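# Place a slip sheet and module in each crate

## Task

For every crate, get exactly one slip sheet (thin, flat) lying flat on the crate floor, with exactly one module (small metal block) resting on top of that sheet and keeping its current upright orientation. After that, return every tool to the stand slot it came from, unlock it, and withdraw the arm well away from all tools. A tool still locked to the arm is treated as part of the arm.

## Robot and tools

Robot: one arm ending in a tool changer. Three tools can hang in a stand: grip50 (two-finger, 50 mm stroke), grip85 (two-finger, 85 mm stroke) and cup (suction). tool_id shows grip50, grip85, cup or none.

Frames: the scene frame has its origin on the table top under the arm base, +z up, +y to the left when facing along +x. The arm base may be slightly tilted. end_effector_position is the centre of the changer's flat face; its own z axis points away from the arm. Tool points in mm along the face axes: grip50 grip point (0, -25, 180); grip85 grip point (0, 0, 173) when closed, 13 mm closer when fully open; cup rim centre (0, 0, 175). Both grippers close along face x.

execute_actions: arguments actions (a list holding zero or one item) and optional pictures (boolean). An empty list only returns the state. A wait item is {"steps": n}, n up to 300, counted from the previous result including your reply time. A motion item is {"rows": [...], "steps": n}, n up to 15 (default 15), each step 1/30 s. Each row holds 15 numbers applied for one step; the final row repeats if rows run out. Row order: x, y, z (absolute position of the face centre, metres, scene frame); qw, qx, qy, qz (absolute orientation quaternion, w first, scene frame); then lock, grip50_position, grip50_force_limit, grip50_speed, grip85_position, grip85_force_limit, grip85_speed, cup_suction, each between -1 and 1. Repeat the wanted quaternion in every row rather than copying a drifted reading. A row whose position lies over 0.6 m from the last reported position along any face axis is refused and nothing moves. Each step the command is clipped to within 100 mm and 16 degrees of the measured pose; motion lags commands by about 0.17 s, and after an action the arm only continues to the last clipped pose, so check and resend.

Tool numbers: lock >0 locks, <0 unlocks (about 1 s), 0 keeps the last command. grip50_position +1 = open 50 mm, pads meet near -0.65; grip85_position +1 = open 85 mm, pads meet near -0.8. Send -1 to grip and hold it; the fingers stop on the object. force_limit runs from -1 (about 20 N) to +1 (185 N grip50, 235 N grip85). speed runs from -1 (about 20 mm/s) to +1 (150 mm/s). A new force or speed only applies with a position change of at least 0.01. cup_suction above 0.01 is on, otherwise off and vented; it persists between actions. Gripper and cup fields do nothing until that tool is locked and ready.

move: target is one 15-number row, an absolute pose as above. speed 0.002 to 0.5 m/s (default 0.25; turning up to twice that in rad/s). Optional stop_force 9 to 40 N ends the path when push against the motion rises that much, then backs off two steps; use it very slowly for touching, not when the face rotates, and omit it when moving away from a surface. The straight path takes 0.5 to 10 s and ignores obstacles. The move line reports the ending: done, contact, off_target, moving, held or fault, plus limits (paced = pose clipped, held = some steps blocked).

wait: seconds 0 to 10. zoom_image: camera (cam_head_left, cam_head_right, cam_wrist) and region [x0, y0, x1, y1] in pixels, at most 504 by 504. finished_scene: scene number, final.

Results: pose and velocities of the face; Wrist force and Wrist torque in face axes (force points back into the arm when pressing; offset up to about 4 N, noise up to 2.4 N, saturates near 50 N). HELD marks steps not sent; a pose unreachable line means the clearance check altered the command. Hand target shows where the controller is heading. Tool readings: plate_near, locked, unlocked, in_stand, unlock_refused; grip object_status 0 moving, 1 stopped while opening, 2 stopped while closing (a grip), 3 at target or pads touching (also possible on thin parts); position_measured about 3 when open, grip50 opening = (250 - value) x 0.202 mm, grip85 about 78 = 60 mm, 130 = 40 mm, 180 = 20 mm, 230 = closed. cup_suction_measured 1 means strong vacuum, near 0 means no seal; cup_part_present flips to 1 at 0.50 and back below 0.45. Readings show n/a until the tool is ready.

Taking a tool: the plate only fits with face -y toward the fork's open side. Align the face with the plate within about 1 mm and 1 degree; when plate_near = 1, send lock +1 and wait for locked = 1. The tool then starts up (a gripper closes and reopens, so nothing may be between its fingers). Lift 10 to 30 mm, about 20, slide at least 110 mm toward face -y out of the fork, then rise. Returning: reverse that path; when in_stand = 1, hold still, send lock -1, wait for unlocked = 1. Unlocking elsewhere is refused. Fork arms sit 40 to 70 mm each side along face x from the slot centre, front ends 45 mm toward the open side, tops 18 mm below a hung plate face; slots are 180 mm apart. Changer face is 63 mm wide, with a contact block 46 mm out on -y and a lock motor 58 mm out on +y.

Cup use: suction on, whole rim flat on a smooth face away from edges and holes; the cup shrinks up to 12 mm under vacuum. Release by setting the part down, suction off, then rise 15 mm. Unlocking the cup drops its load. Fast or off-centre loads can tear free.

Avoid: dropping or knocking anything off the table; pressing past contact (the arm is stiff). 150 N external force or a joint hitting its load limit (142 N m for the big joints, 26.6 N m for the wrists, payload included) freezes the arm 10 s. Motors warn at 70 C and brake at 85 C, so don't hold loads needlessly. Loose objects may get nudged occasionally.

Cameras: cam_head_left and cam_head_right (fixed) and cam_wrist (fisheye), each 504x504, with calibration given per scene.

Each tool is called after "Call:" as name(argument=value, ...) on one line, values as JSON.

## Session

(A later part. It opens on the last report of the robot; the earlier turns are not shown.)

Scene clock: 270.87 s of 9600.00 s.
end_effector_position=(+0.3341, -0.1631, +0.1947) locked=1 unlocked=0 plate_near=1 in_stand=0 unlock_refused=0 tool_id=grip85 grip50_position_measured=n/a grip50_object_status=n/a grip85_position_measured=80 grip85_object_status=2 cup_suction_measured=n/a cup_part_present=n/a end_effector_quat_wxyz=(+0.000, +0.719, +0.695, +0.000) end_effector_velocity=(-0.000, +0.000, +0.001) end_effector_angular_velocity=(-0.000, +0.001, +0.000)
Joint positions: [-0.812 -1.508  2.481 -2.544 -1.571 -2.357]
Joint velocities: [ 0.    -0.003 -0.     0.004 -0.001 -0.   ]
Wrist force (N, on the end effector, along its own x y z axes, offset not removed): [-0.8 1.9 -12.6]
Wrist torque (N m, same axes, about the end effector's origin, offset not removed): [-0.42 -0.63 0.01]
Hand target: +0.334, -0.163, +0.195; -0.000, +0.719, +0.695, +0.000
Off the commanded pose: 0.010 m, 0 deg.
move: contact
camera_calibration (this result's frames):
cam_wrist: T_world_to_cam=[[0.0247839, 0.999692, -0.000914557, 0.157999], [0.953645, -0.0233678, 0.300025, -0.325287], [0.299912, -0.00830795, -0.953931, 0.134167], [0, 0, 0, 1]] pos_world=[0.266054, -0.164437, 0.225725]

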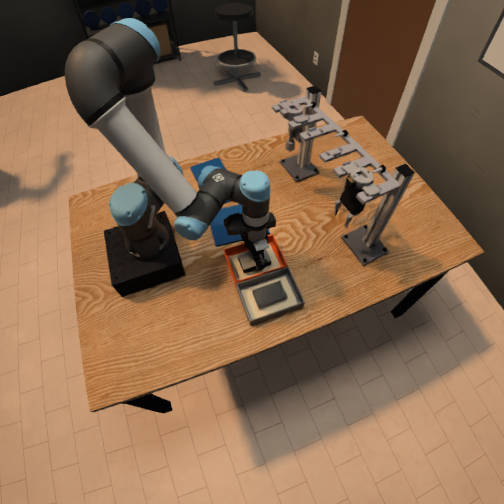

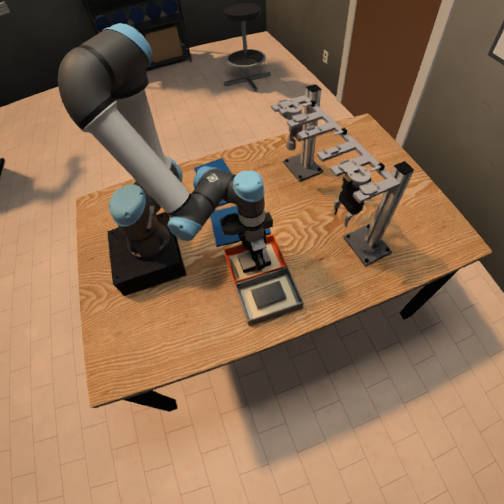

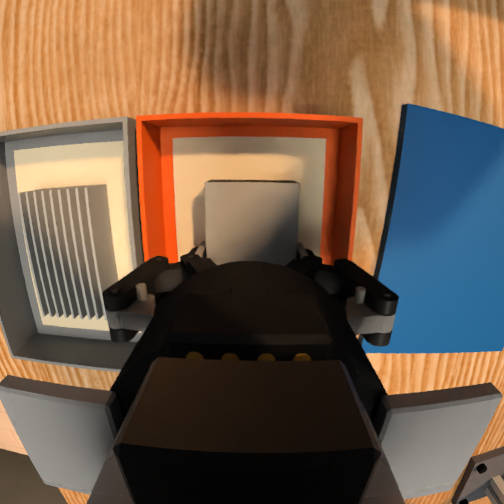

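Call:
move(target=[0.334,-0.163,0.195,0,0.7193,0.6947,0,0,1,0,0,0.7,-0.3,-0.5,0])

Call:
move(target=[0.334,-0.163,0.27,0,0.7193,0.6947,0,0,1,0,0,0.7,-0.3,-0.5,0], speed=0.12)

Call:
move(target=[0.45,-0.0432,0.382,0,0.6704,0.742,0,0,1,0,0,1,-0.3,-0.5,0])

Call:
move(target=[0.6167,-0.0267,0.382,0,0.6704,0.742,0,0,1,0,0,1,-0.3,-0.5,0], speed=0.12)

Call:
move(target=[0.6167,-0.0267,0.3625,0,0.6704,0.742,0,0,1,0,0,1,-0.3,-0.5,0], speed=0.008, stop_force=15)

Call:
execute_actions(actions=[{"rows":[[0.6167,-0.0267,0.3625,0,0.6704,0.742,0,0,1,0,0,1,0,0,0]],"steps":3}], pictures=false)

Scene clock: 279.20 s of 9600.00 s.
end_effector_position=(+0.3340, -0.1630, +0.1950) locked=1 unlocked=0 plate_near=1 in_stand=0 unlock_refused=0 tool_id=grip85 grip50_position_measured=n/a grip50_object_status=n/a grip85_position_measured=41 grip85_object_status=3 cup_suction_measured=n/a cup_part_present=n/a end_effector_quat_wxyz=(+0.000, +0.719, +0.695, +0.000) end_effector_velocity=(+0.000, -0.000, -0.000) end_effector_angular_velocity=(+0.000, -0.000, -0.001)
Joint positions: [-0.812 -1.51   2.481 -2.543 -1.571 -2.357]
Joint velocities: [-0.     0.001 -0.    -0.     0.     0.   ]
Wrist force (N, on the end effector, along its own x y z axes, offset not removed): [2.7 0.9 -2.2]
Wrist torque (N m, same axes, about the end effector's origin, offset not removed): [-0.03 -0.43 -0.09]
Hand target: +0.334, -0.163, +0.195; +0.000, +0.719, +0.695, -0.000
Off the commanded pose: 0.000 m, 0 deg.
move: done
camera_calibration (this result's frames):
cam_wrist: T_world_to_cam=[[0.0248072, 0.999692, -0.000917029, 0.15795], [0.953644, -0.0233894, 0.300027, -0.325346], [0.299913, -0.00831737, -0.95393, 0.134477], [0, 0, 0, 1]] pos_world=[0.266014, -0.164392, 0.22604]

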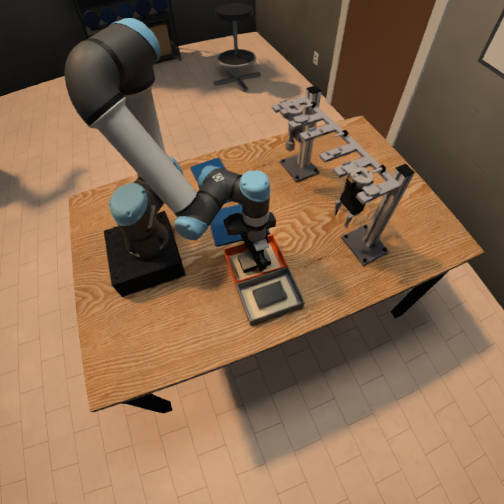

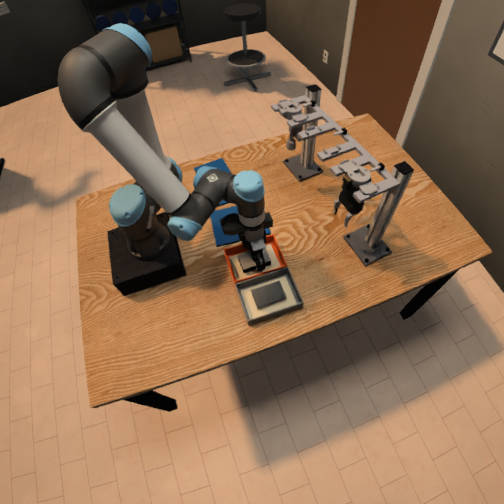

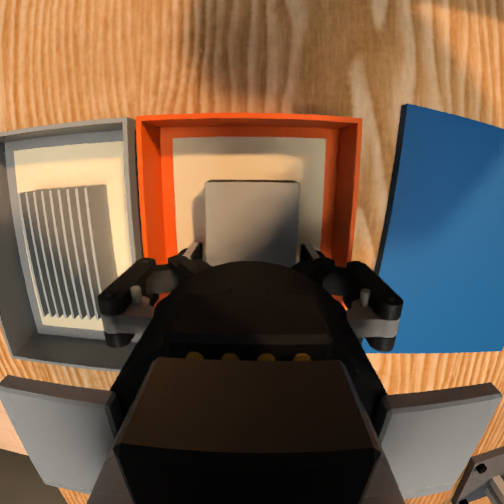

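Scene clock: 280.40 s of 9600.00 s.
end_effector_position=(+0.3339, -0.1629, +0.2698) locked=1 unlocked=0 plate_near=1 in_stand=0 unlock_refused=0 tool_id=grip85 grip50_position_measured=n/a grip50_object_status=n/a grip85_position_measured=41 grip85_object_status=3 cup_suction_measured=n/a cup_part_present=n/a end_effector_quat_wxyz=(+0.000, +0.719, +0.695, -0.000) end_effector_velocity=(-0.000, -0.000, +0.002) end_effector_angular_velocity=(+0.001, -0.000, -0.001)
Joint positions: [-0.812 -1.709  2.387 -2.249 -1.571 -2.357]
Joint velocities: [-0.001 -0.005 -0.004  0.009  0.001 -0.   ]
Wrist force (N, on the end effector, along its own x y z axes, offset not removed): [0.2 0.8 0.3]
Wrist torque (N m, same axes, about the end effector's origin, offset not removed): [-0.15 -0.20 -0.01]
Hand target: +0.334, -0.163, +0.270; +0.000, +0.719, +0.695, -0.000
Off the commanded pose: 0.000 m, 0 deg.
move: done
camera_calibration (this result's frames):
cam_wrist: T_world_to_cam=[[0.0247434, 0.999693, -0.00104132, 0.157939], [0.953636, -0.0232909, 0.300059, -0.347693], [0.299942, -0.00841752, -0.95392, 0.205835], [0, 0, 0, 1]] pos_world=[0.265926, -0.164256, 0.300843]

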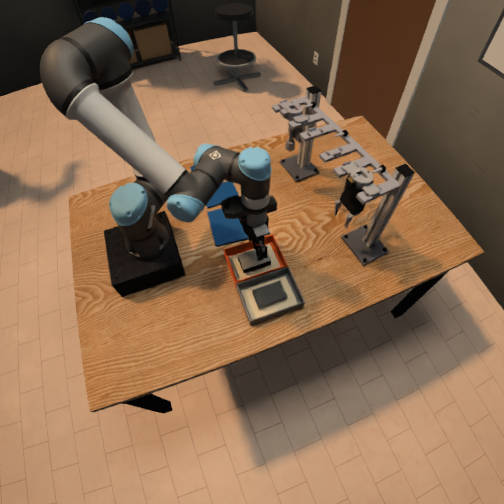

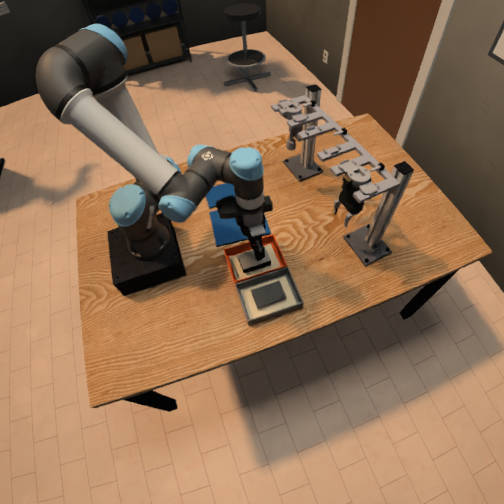

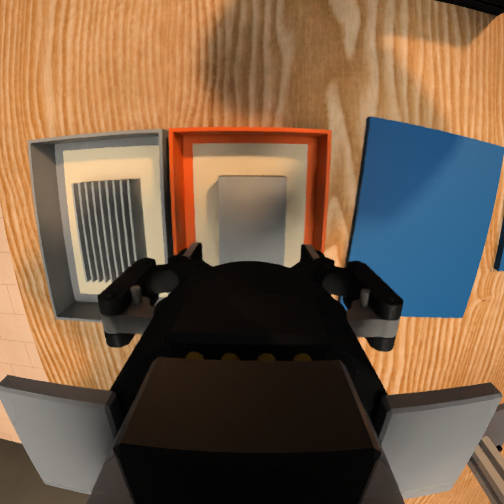

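Scene clock: 281.90 s of 9600.00 s.
end_effector_position=(+0.4496, -0.0431, +0.3820) locked=1 unlocked=0 plate_near=1 in_stand=0 unlock_refused=0 tool_id=grip85 grip50_position_measured=n/a grip50_object_status=n/a grip85_position_measured=3 grip85_object_status=3 cup_suction_measured=n/a cup_part_present=n/a end_effector_quat_wxyz=(-0.000, +0.670, +0.742, +0.000) end_effector_velocity=(+0.002, +0.002, +0.001) end_effector_angular_velocity=(+0.001, +0.001, +0.002)
Joint positions: [-0.386 -1.656  2.01  -1.925 -1.57  -2.067]
Joint velocities: [ 0.005  0.004 -0.008  0.005 -0.     0.003]
Wrist force (N, on the end effector, along its own x y z axes, offset not removed): [1.3 -1.4 -0.5]
Wrist torque (N m, same axes, about the end effector's origin, offset not removed): [-0.25 -0.16 -0.08]
Hand target: +0.450, -0.043, +0.382; -0.000, +0.670, +0.742, +0.000
Off the commanded pose: 0.000 m, 0 deg.
move: done
camera_calibration (this result's frames):
cam_wrist: T_world_to_cam=[[-0.110926, 0.993829, -0.0002556, 0.0959095], [0.948103, 0.105899, 0.299811, -0.480709], [0.297988, 0.0330144, -0.953999, 0.281819], [0, 0, 0, 1]] pos_world=[0.382422, -0.053715, 0.413001]

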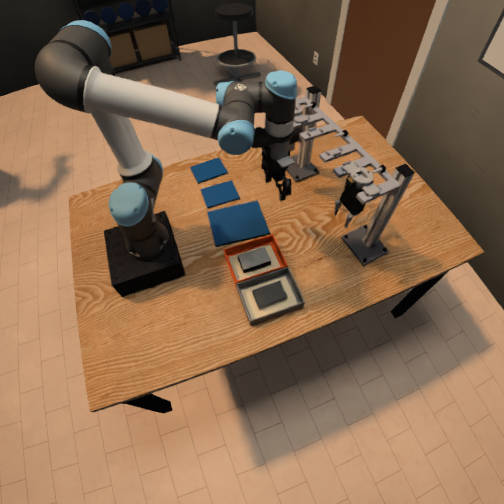

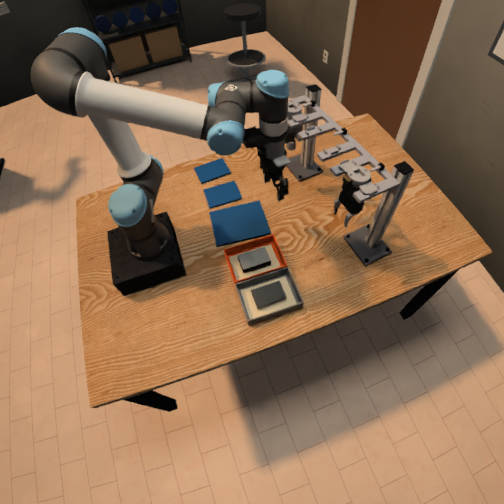

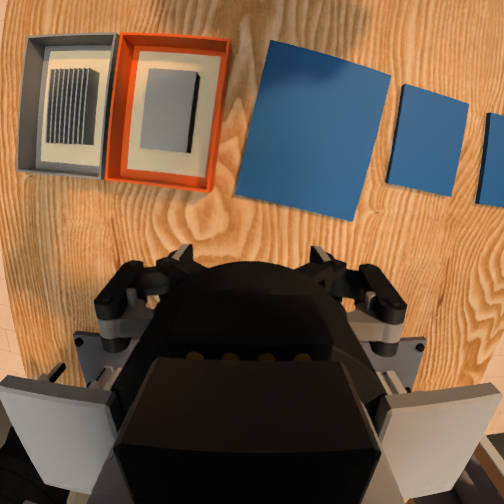

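Scene clock: 283.87 s of 9600.00 s.
end_effector_position=(+0.6163, -0.0267, +0.3821) locked=1 unlocked=0 plate_near=1 in_stand=0 unlock_refused=0 tool_id=grip85 grip50_position_measured=n/a grip50_object_status=n/a grip85_position_measured=3 grip85_object_status=3 cup_suction_measured=n/a cup_part_present=n/a end_effector_quat_wxyz=(-0.000, +0.670, +0.742, +0.000) end_effector_velocity=(+0.003, -0.001, +0.000) end_effector_angular_velocity=(+0.001, +0.000, -0.002)
Joint positions: [-0.252 -1.264  1.569 -1.876 -1.571 -1.933]
Joint velocities: [-0.     0.007 -0.009  0.003  0.001  0.002]
Wrist force (N, on the end effector, along its own x y z axes, offset not removed): [2.6 -0.9 -0.4]
Wrist torque (N m, same axes, about the end effector's origin, offset not removed): [-0.19 -0.25 -0.07]
Hand target: +0.617, -0.027, +0.382; -0.000, +0.670, +0.742, -0.000
Off the commanded pose: 0.000 m, 0 deg.
move: done
camera_calibration (this result's frames):
cam_wrist: T_world_to_cam=[[-0.111083, 0.993811, -0.000732132, 0.0983771], [0.948037, 0.106188, 0.299916, -0.640527], [0.298138, 0.0326216, -0.953965, 0.23159], [0, 0, 0, 1]] pos_world=[0.549125, -0.0373068, 0.413105]

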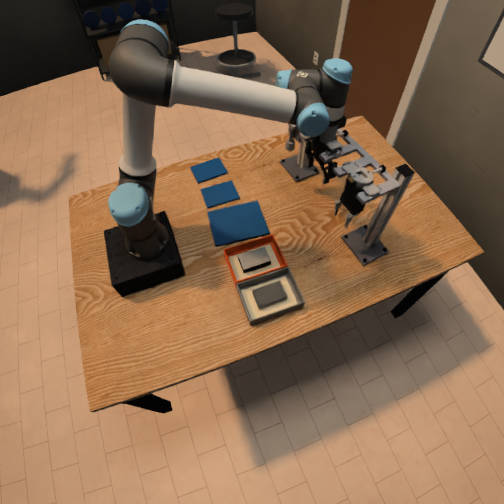

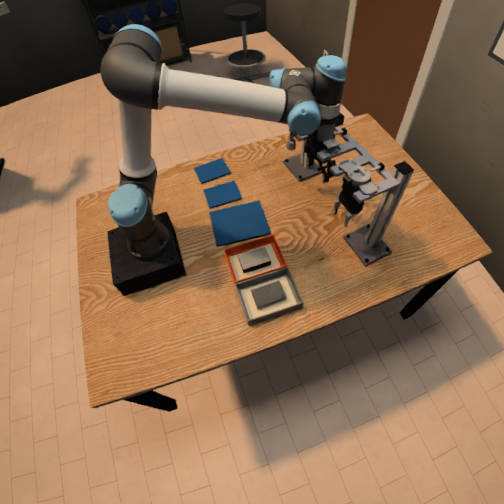

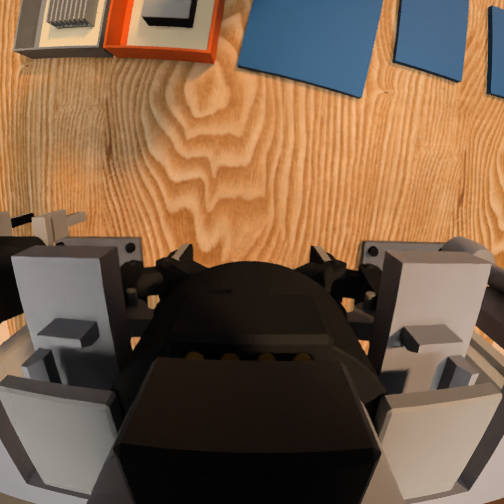

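Scene clock: 286.53 s of 9600.00 s.
end_effector_position=(+0.6167, -0.0267, +0.3627) locked=1 unlocked=0 plate_near=1 in_stand=1 unlock_refused=0 tool_id=grip85 grip50_position_measured=n/a grip50_object_status=n/a grip85_position_measured=3 grip85_object_status=3 cup_suction_measured=n/a cup_part_present=n/a end_effector_quat_wxyz=(-0.000, +0.670, +0.742, -0.000) end_effector_velocity=(-0.000, -0.001, -0.002) end_effector_angular_velocity=(-0.000, +0.001, -0.001)
Joint positions: [-0.252 -1.248  1.6   -1.922 -1.571 -1.933]
Joint velocities: [-0.001  0.002  0.003 -0.004 -0.    -0.   ]
Wrist force (N, on the end effector, along its own x y z axes, offset not removed): [2.6 0.5 -0.9]
Wrist torque (N m, same axes, about the end effector's origin, offset not removed): [-0.14 -0.31 -0.17]
Hand target: +0.617, -0.027, +0.362; -0.000, +0.670, +0.742, -0.000
Off the commanded pose: 0.000 m, 0 deg.
move: done
camera_calibration (this result's frames):
cam_wrist: T_world_to_cam=[[-0.111073, 0.993812, -0.000881963, 0.0984478], [0.948012, 0.10622, 0.299984, -0.635138], [0.298221, 0.0324839, -0.953944, 0.212965], [0, 0, 0, 1]] pos_world=[0.549543, -0.037292, 0.393774]

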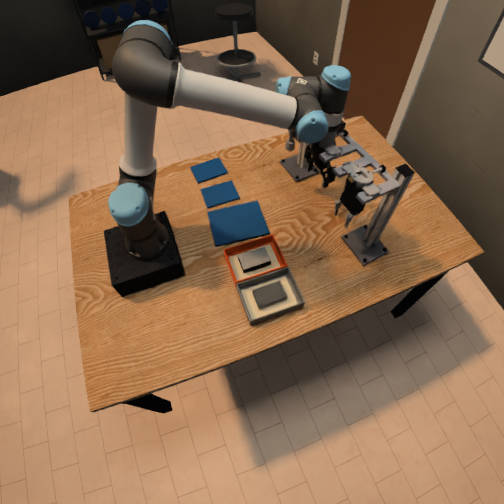

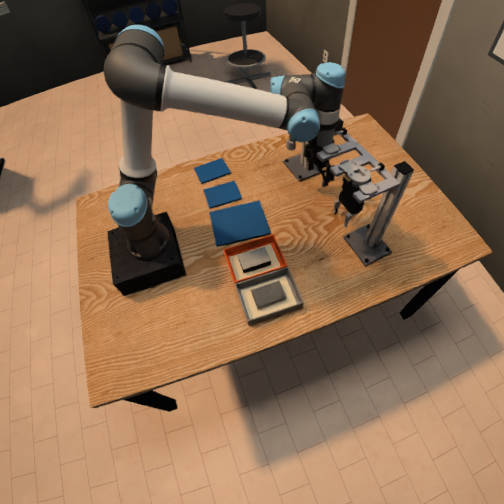

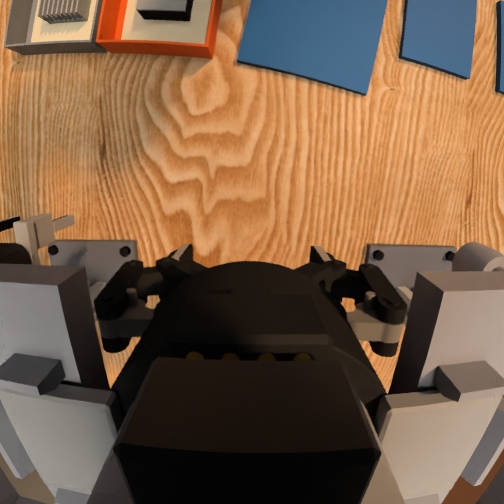

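Scene clock: 286.63 s of 9600.00 s.
end_effector_position=(+0.6167, -0.0267, +0.3626) locked=1 unlocked=0 plate_near=1 in_stand=1 unlock_refused=0 tool_id=grip85 grip50_position_measured=n/a grip50_object_status=n/a grip85_position_measured=3 grip85_object_status=3 cup_suction_measured=n/a cup_part_present=n/a end_effector_quat_wxyz=(-0.000, +0.670, +0.742, -0.000) end_effector_velocity=(-0.000, -0.001, -0.001) end_effector_angular_velocity=(-0.000, +0.001, -0.001)
Joint positions: [-0.252 -1.248  1.6   -1.923 -1.571 -1.933]
Joint velocities: [-0.001  0.001  0.002 -0.003 -0.001 -0.   ]
Wrist force (N, on the end effector, along its own x y z axes, offset not removed): [2.5 0.8 1.1]
Wrist torque (N m, same axes, about the end effector's origin, offset not removed): [-0.06 -0.32 -0.04]
Hand target: +0.617, -0.027, +0.363; -0.000, +0.670, +0.742, -0.000
Off the commanded pose: 0.000 m, 0 deg.
Steps of this call (steps 1 to 3: all 3 steps of this action). Readings (end_effector_position | what the end effector reports):
1: (+0.6167, -0.0267, +0.3627) | locked=1 unlocked=0 plate_near=1 in_stand=1 unlock_refused=0 tool_id=grip85 grip50_position_measured=n/a grip50_object_status=n/a grip85_position_measured=3 grip85_object_status=3 cup_suction_measured=n/a cup_part_present=n/a
2: (+0.6167, -0.0267, +0.3626) | locked=1 unlocked=0 plate_near=1 in_stand=1 unlock_refused=0 tool_id=grip85 grip50_position_measured=n/a grip50_object_status=n/a grip85_position_measured=3 grip85_object_status=3 cup_suction_measured=n/a cup_part_present=n/a
3: the state above

Call:
execute_actions(actions=[{"rows":[[0.6167,-0.0267,0.3622,0,0.6704,0.742,0,-1,1,0,0,1,0,0,0]]}], pictures=false)

Call:
wait(seconds=0.9)

Call:
move(target=[0.6167,-0.0267,0.385,0,0.6704,0.742,0,0,1,0,0,1,0,0,0], speed=0.05)

Scene clock: 290.93 s of 9600.00 s.
end_effector_position=(+0.6167, -0.0267, +0.3622) locked=0 unlocked=0 plate_near=1 in_stand=1 unlock_refused=0 tool_id=none grip50_position_measured=n/a grip50_object_status=n/a grip85_position_measured=n/a grip85_object_status=n/a cup_suction_measured=n/a cup_part_present=n/a end_effector_quat_wxyz=(+0.000, +0.670, +0.742, -0.000) end_effector_velocity=(+0.000, -0.000, +0.000) end_effector_angular_velocity=(+0.000, -0.001, -0.001)
Joint positions: [-0.252 -1.248  1.601 -1.924 -1.571 -1.933]
Joint velocities: [-0.001 -0.     0.    -0.001  0.001  0.001]
Wrist force (N, on the end effector, along its own x y z axes, offset not removed): [1.4 1.8 -1.1]
Wrist torque (N m, same axes, about the end effector's origin, offset not removed): [-0.10 -0.19 -0.06]
Hand target: +0.617, -0.027, +0.362; +0.000, +0.670, +0.742, -0.000
Off the commanded pose: 0.000 m, 0 deg.
Steps of this call (steps 1 to 114: nothing new was sent; steps 115 to 129: all 15 steps of this action). Readings (end_effector_position | what the end effector reports):
115: (+0.6167, -0.0267, +0.3624) | locked=1 unlocked=0 plate_near=1 in_stand=1 unlock_refused=0 tool_id=grip85 grip50_position_measured=n/a grip50_object_status=n/a grip85_position_measured=3 grip85_object_status=3 cup_suction_measured=n/a cup_part_present=n/a
116: (+0.6167, -0.0267, +0.3623) | locked=1 unlocked=0 plate_near=1 in_stand=1 unlock_refused=0 tool_id=grip85 grip50_position_measured=n/a grip50_object_status=n/a grip85_position_measured=3 grip85_object_status=3 cup_suction_measured=n/a cup_part_present=n/a
118: (+0.6167, -0.0267, +0.3622) | locked=1 unlocked=0 plate_near=1 in_stand=1 unlock_refused=0 tool_id=grip85 grip50_position_measured=n/a grip50_object_status=n/a grip85_position_measured=3 grip85_object_status=3 cup_suction_measured=n/a cup_part_present=n/a
122: (+0.6167, -0.0267, +0.3622) | locked=0 unlocked=0 plate_near=1 in_stand=1 unlock_refused=0 tool_id=none grip50_position_measured=n/a grip50_object_status=n/a grip85_position_measured=n/a grip85_object_status=n/a cup_suction_measured=n/a cup_part_present=n/a
129: the state above

Scene clock: 291.83 s of 9600.00 s.
end_effector_position=(+0.6167, -0.0267, +0.3622) locked=0 unlocked=1 plate_near=1 in_stand=1 unlock_refused=0 tool_id=none grip50_position_measured=n/a grip50_object_status=n/a grip85_position_measured=n/a grip85_object_status=n/a cup_suction_measured=n/a cup_part_present=n/a end_effector_quat_wxyz=(+0.000, +0.670, +0.742, +0.000) end_effector_velocity=(-0.000, +0.000, -0.000) end_effector_angular_velocity=(-0.001, -0.001, +0.000)
Joint positions: [-0.252 -1.248  1.601 -1.924 -1.571 -1.933]
Joint velocities: [ 0.    -0.     0.001 -0.001 -0.001  0.   ]
Wrist force (N, on the end effector, along its own x y z axes, offset not removed): [1.7 0.0 -2.0]
Wrist torque (N m, same axes, about the end effector's origin, offset not removed): [-0.21 -0.16 -0.09]
Hand target: +0.617, -0.027, +0.362; +0.000, +0.670, +0.742, -0.000
Off the commanded pose: 0.000 m, 0 deg.
Steps of this call (steps 1 to 27: nothing new was sent). Readings (end_effector_position | what the end effector reports):
1: (+0.6167, -0.0267, +0.3622) | locked=0 unlocked=0 plate_near=1 in_stand=1 unlock_refused=0 tool_id=none grip50_position_measured=n/a grip50_object_status=n/a grip85_position_measured=n/a grip85_object_status=n/a cup_suction_measured=n/a cup_part_present=n/a
2: (+0.6167, -0.0267, +0.3622) | locked=0 unlocked=0 plate_near=1 in_stand=1 unlock_refused=0 tool_id=none grip50_position_measured=n/a grip50_object_status=n/a grip85_position_measured=n/a grip85_object_status=n/a cup_suction_measured=n/a cup_part_present=n/a
4: (+0.6167, -0.0267, +0.3622) | locked=0 unlocked=0 plate_near=1 in_stand=1 unlock_refused=0 tool_id=none grip50_position_measured=n/a grip50_object_status=n/a grip85_position_measured=n/a grip85_object_status=n/a cup_suction_measured=n/a cup_part_present=n/a
8: (+0.6167, -0.0267, +0.3622) | locked=0 unlocked=0 plate_near=1 in_stand=1 unlock_refused=0 tool_id=none grip50_position_measured=n/a grip50_object_status=n/a grip85_position_measured=n/a grip85_object_status=n/a cup_suction_measured=n/a cup_part_present=n/a
27: the state above
camera_calibration (this result's frames):
cam_wrist: T_world_to_cam=[[-0.11108, 0.993811, -0.000901413, 0.0984433], [0.947997, 0.106231, 0.300028, -0.634967], [0.298267, 0.0324726, -0.95393, 0.212431], [0, 0, 0, 1]] pos_world=[0.549521, -0.0372788, 0.39324]

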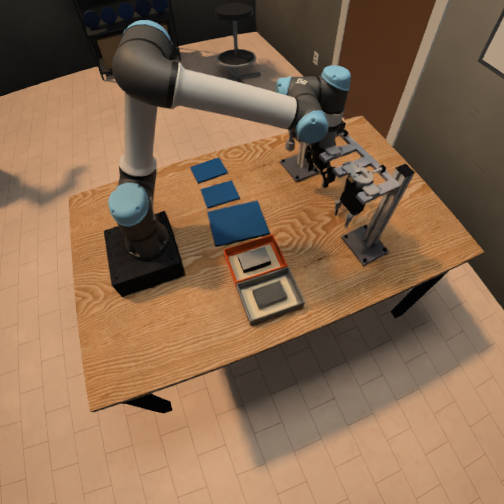

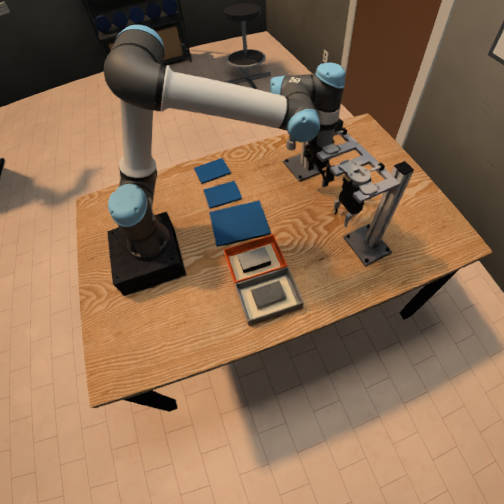

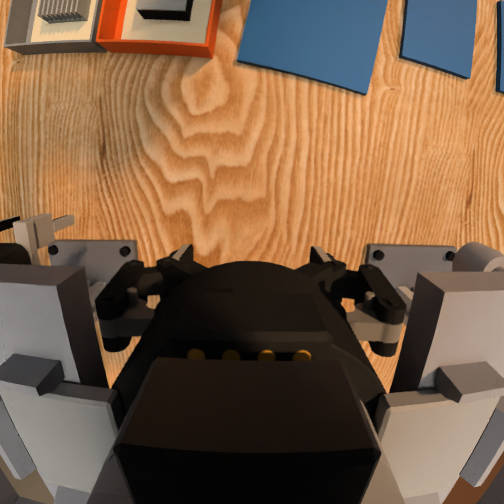

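Scene clock: 292.70 s of 9600.00 s.
end_effector_position=(+0.6167, -0.0267, +0.3846) locked=0 unlocked=1 plate_near=0 in_stand=0 unlock_refused=0 tool_id=none grip50_position_measured=n/a grip50_object_status=n/a grip85_position_measured=n/a grip85_object_status=n/a cup_suction_measured=n/a cup_part_present=n/a end_effector_quat_wxyz=(+0.000, +0.670, +0.742, +0.000) end_effector_velocity=(-0.000, +0.001, +0.003) end_effector_angular_velocity=(-0.000, +0.001, +0.000)
Joint positions: [-0.252 -1.265  1.563 -1.869 -1.571 -1.933]
Joint velocities: [ 0.001 -0.002 -0.005  0.007 -0.     0.001]
Wrist force (N, on the end effector, along its own x y z axes, offset not removed): [1.8 0.3 -1.3]
Wrist torque (N m, same axes, about the end effector's origin, offset not removed): [-0.20 -0.26 -0.02]
Hand target: +0.617, -0.027, +0.385; +0.000, +0.670, +0.742, +0.000
Off the commanded pose: 0.000 m, 0 deg.
move: done
camera_calibration (this result's frames):
cam_wrist: T_world_to_cam=[[-0.11108, 0.993811, -0.000891276, 0.0984384], [0.947996, 0.106228, 0.300033, -0.641658], [0.29827, 0.0324827, -0.953929, 0.233847], [0, 0, 0, 1]] pos_world=[0.549474, -0.0372629, 0.415679]

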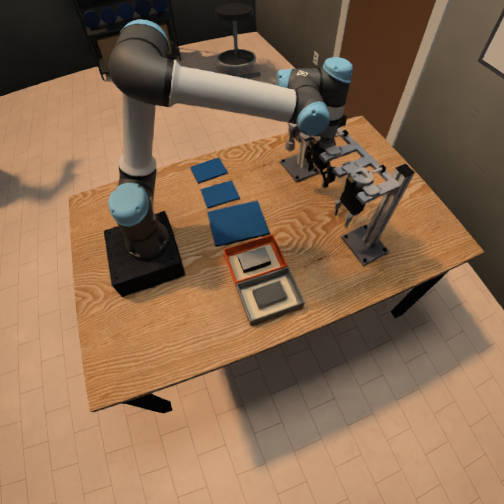

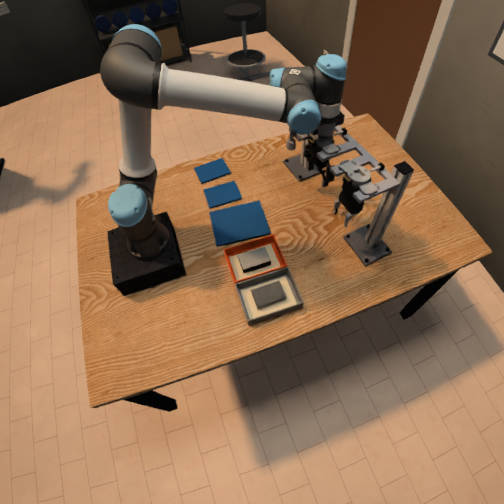

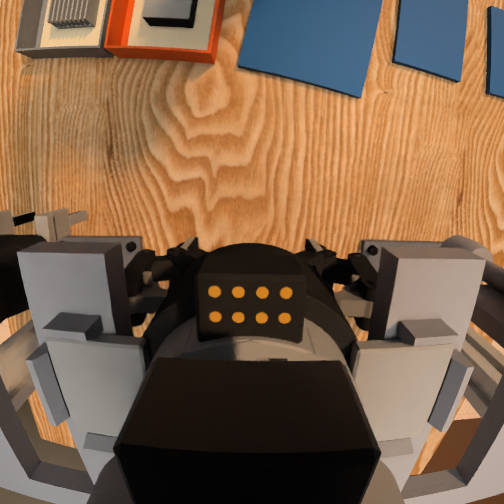

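Call:
move(target=[0.33,0.0,0.5,0,0.6704,0.742,0,0,1,0,0,1,0,0,0])

Call:
finished_scene(scene=1)

Scene clock: 297.40 s of 9600.00 s.
end_effector_position=(+0.3301, +0.0002, +0.4998) locked=0 unlocked=1 plate_near=0 in_stand=0 unlock_refused=0 tool_id=none grip50_position_measured=n/a grip50_object_status=n/a grip85_position_measured=n/a grip85_object_status=n/a cup_suction_measured=n/a cup_part_present=n/a end_effector_quat_wxyz=(+0.000, +0.670, +0.742, -0.000) end_effector_velocity=(-0.003, -0.000, +0.001) end_effector_angular_velocity=(+0.000, +0.001, -0.000)
Joint positions: [-0.406 -2.033  1.97  -1.509 -1.571 -2.087]
Joint velocities: [-0.004 -0.007  0.001  0.007  0.    -0.004]
Wrist force (N, on the end effector, along its own x y z axes, offset not removed): [2.1 0.1 -0.1]
Wrist torque (N m, same axes, about the end effector's origin, offset not removed): [-0.19 -0.19 -0.01]
Hand target: +0.330, +0.000, +0.500; +0.000, +0.670, +0.742, +0.000
Off the commanded pose: 0.000 m, 0 deg.
move: done
camera_calibration (this result's frames):
cam_wrist: T_world_to_cam=[[-0.111047, 0.993815, -0.00111584, 0.0401479], [0.947955, 0.10626, 0.300149, -0.407475], [0.298411, 0.0322728, -0.953892, 0.428195], [0, 0, 0, 1]] pos_world=[0.262948, -0.0104205, 0.530799]

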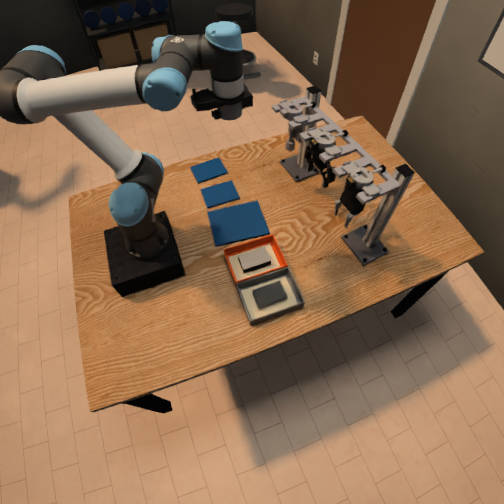

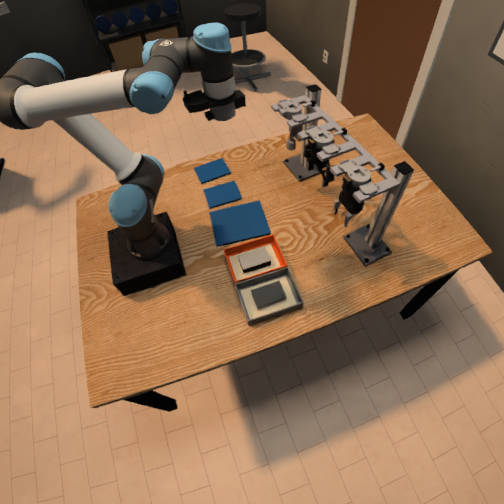

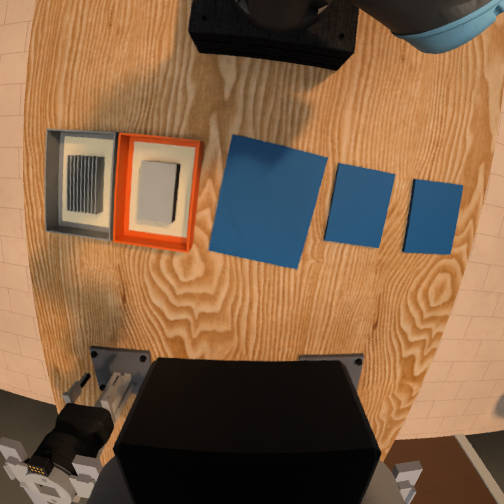

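The scene is finished: the task was done.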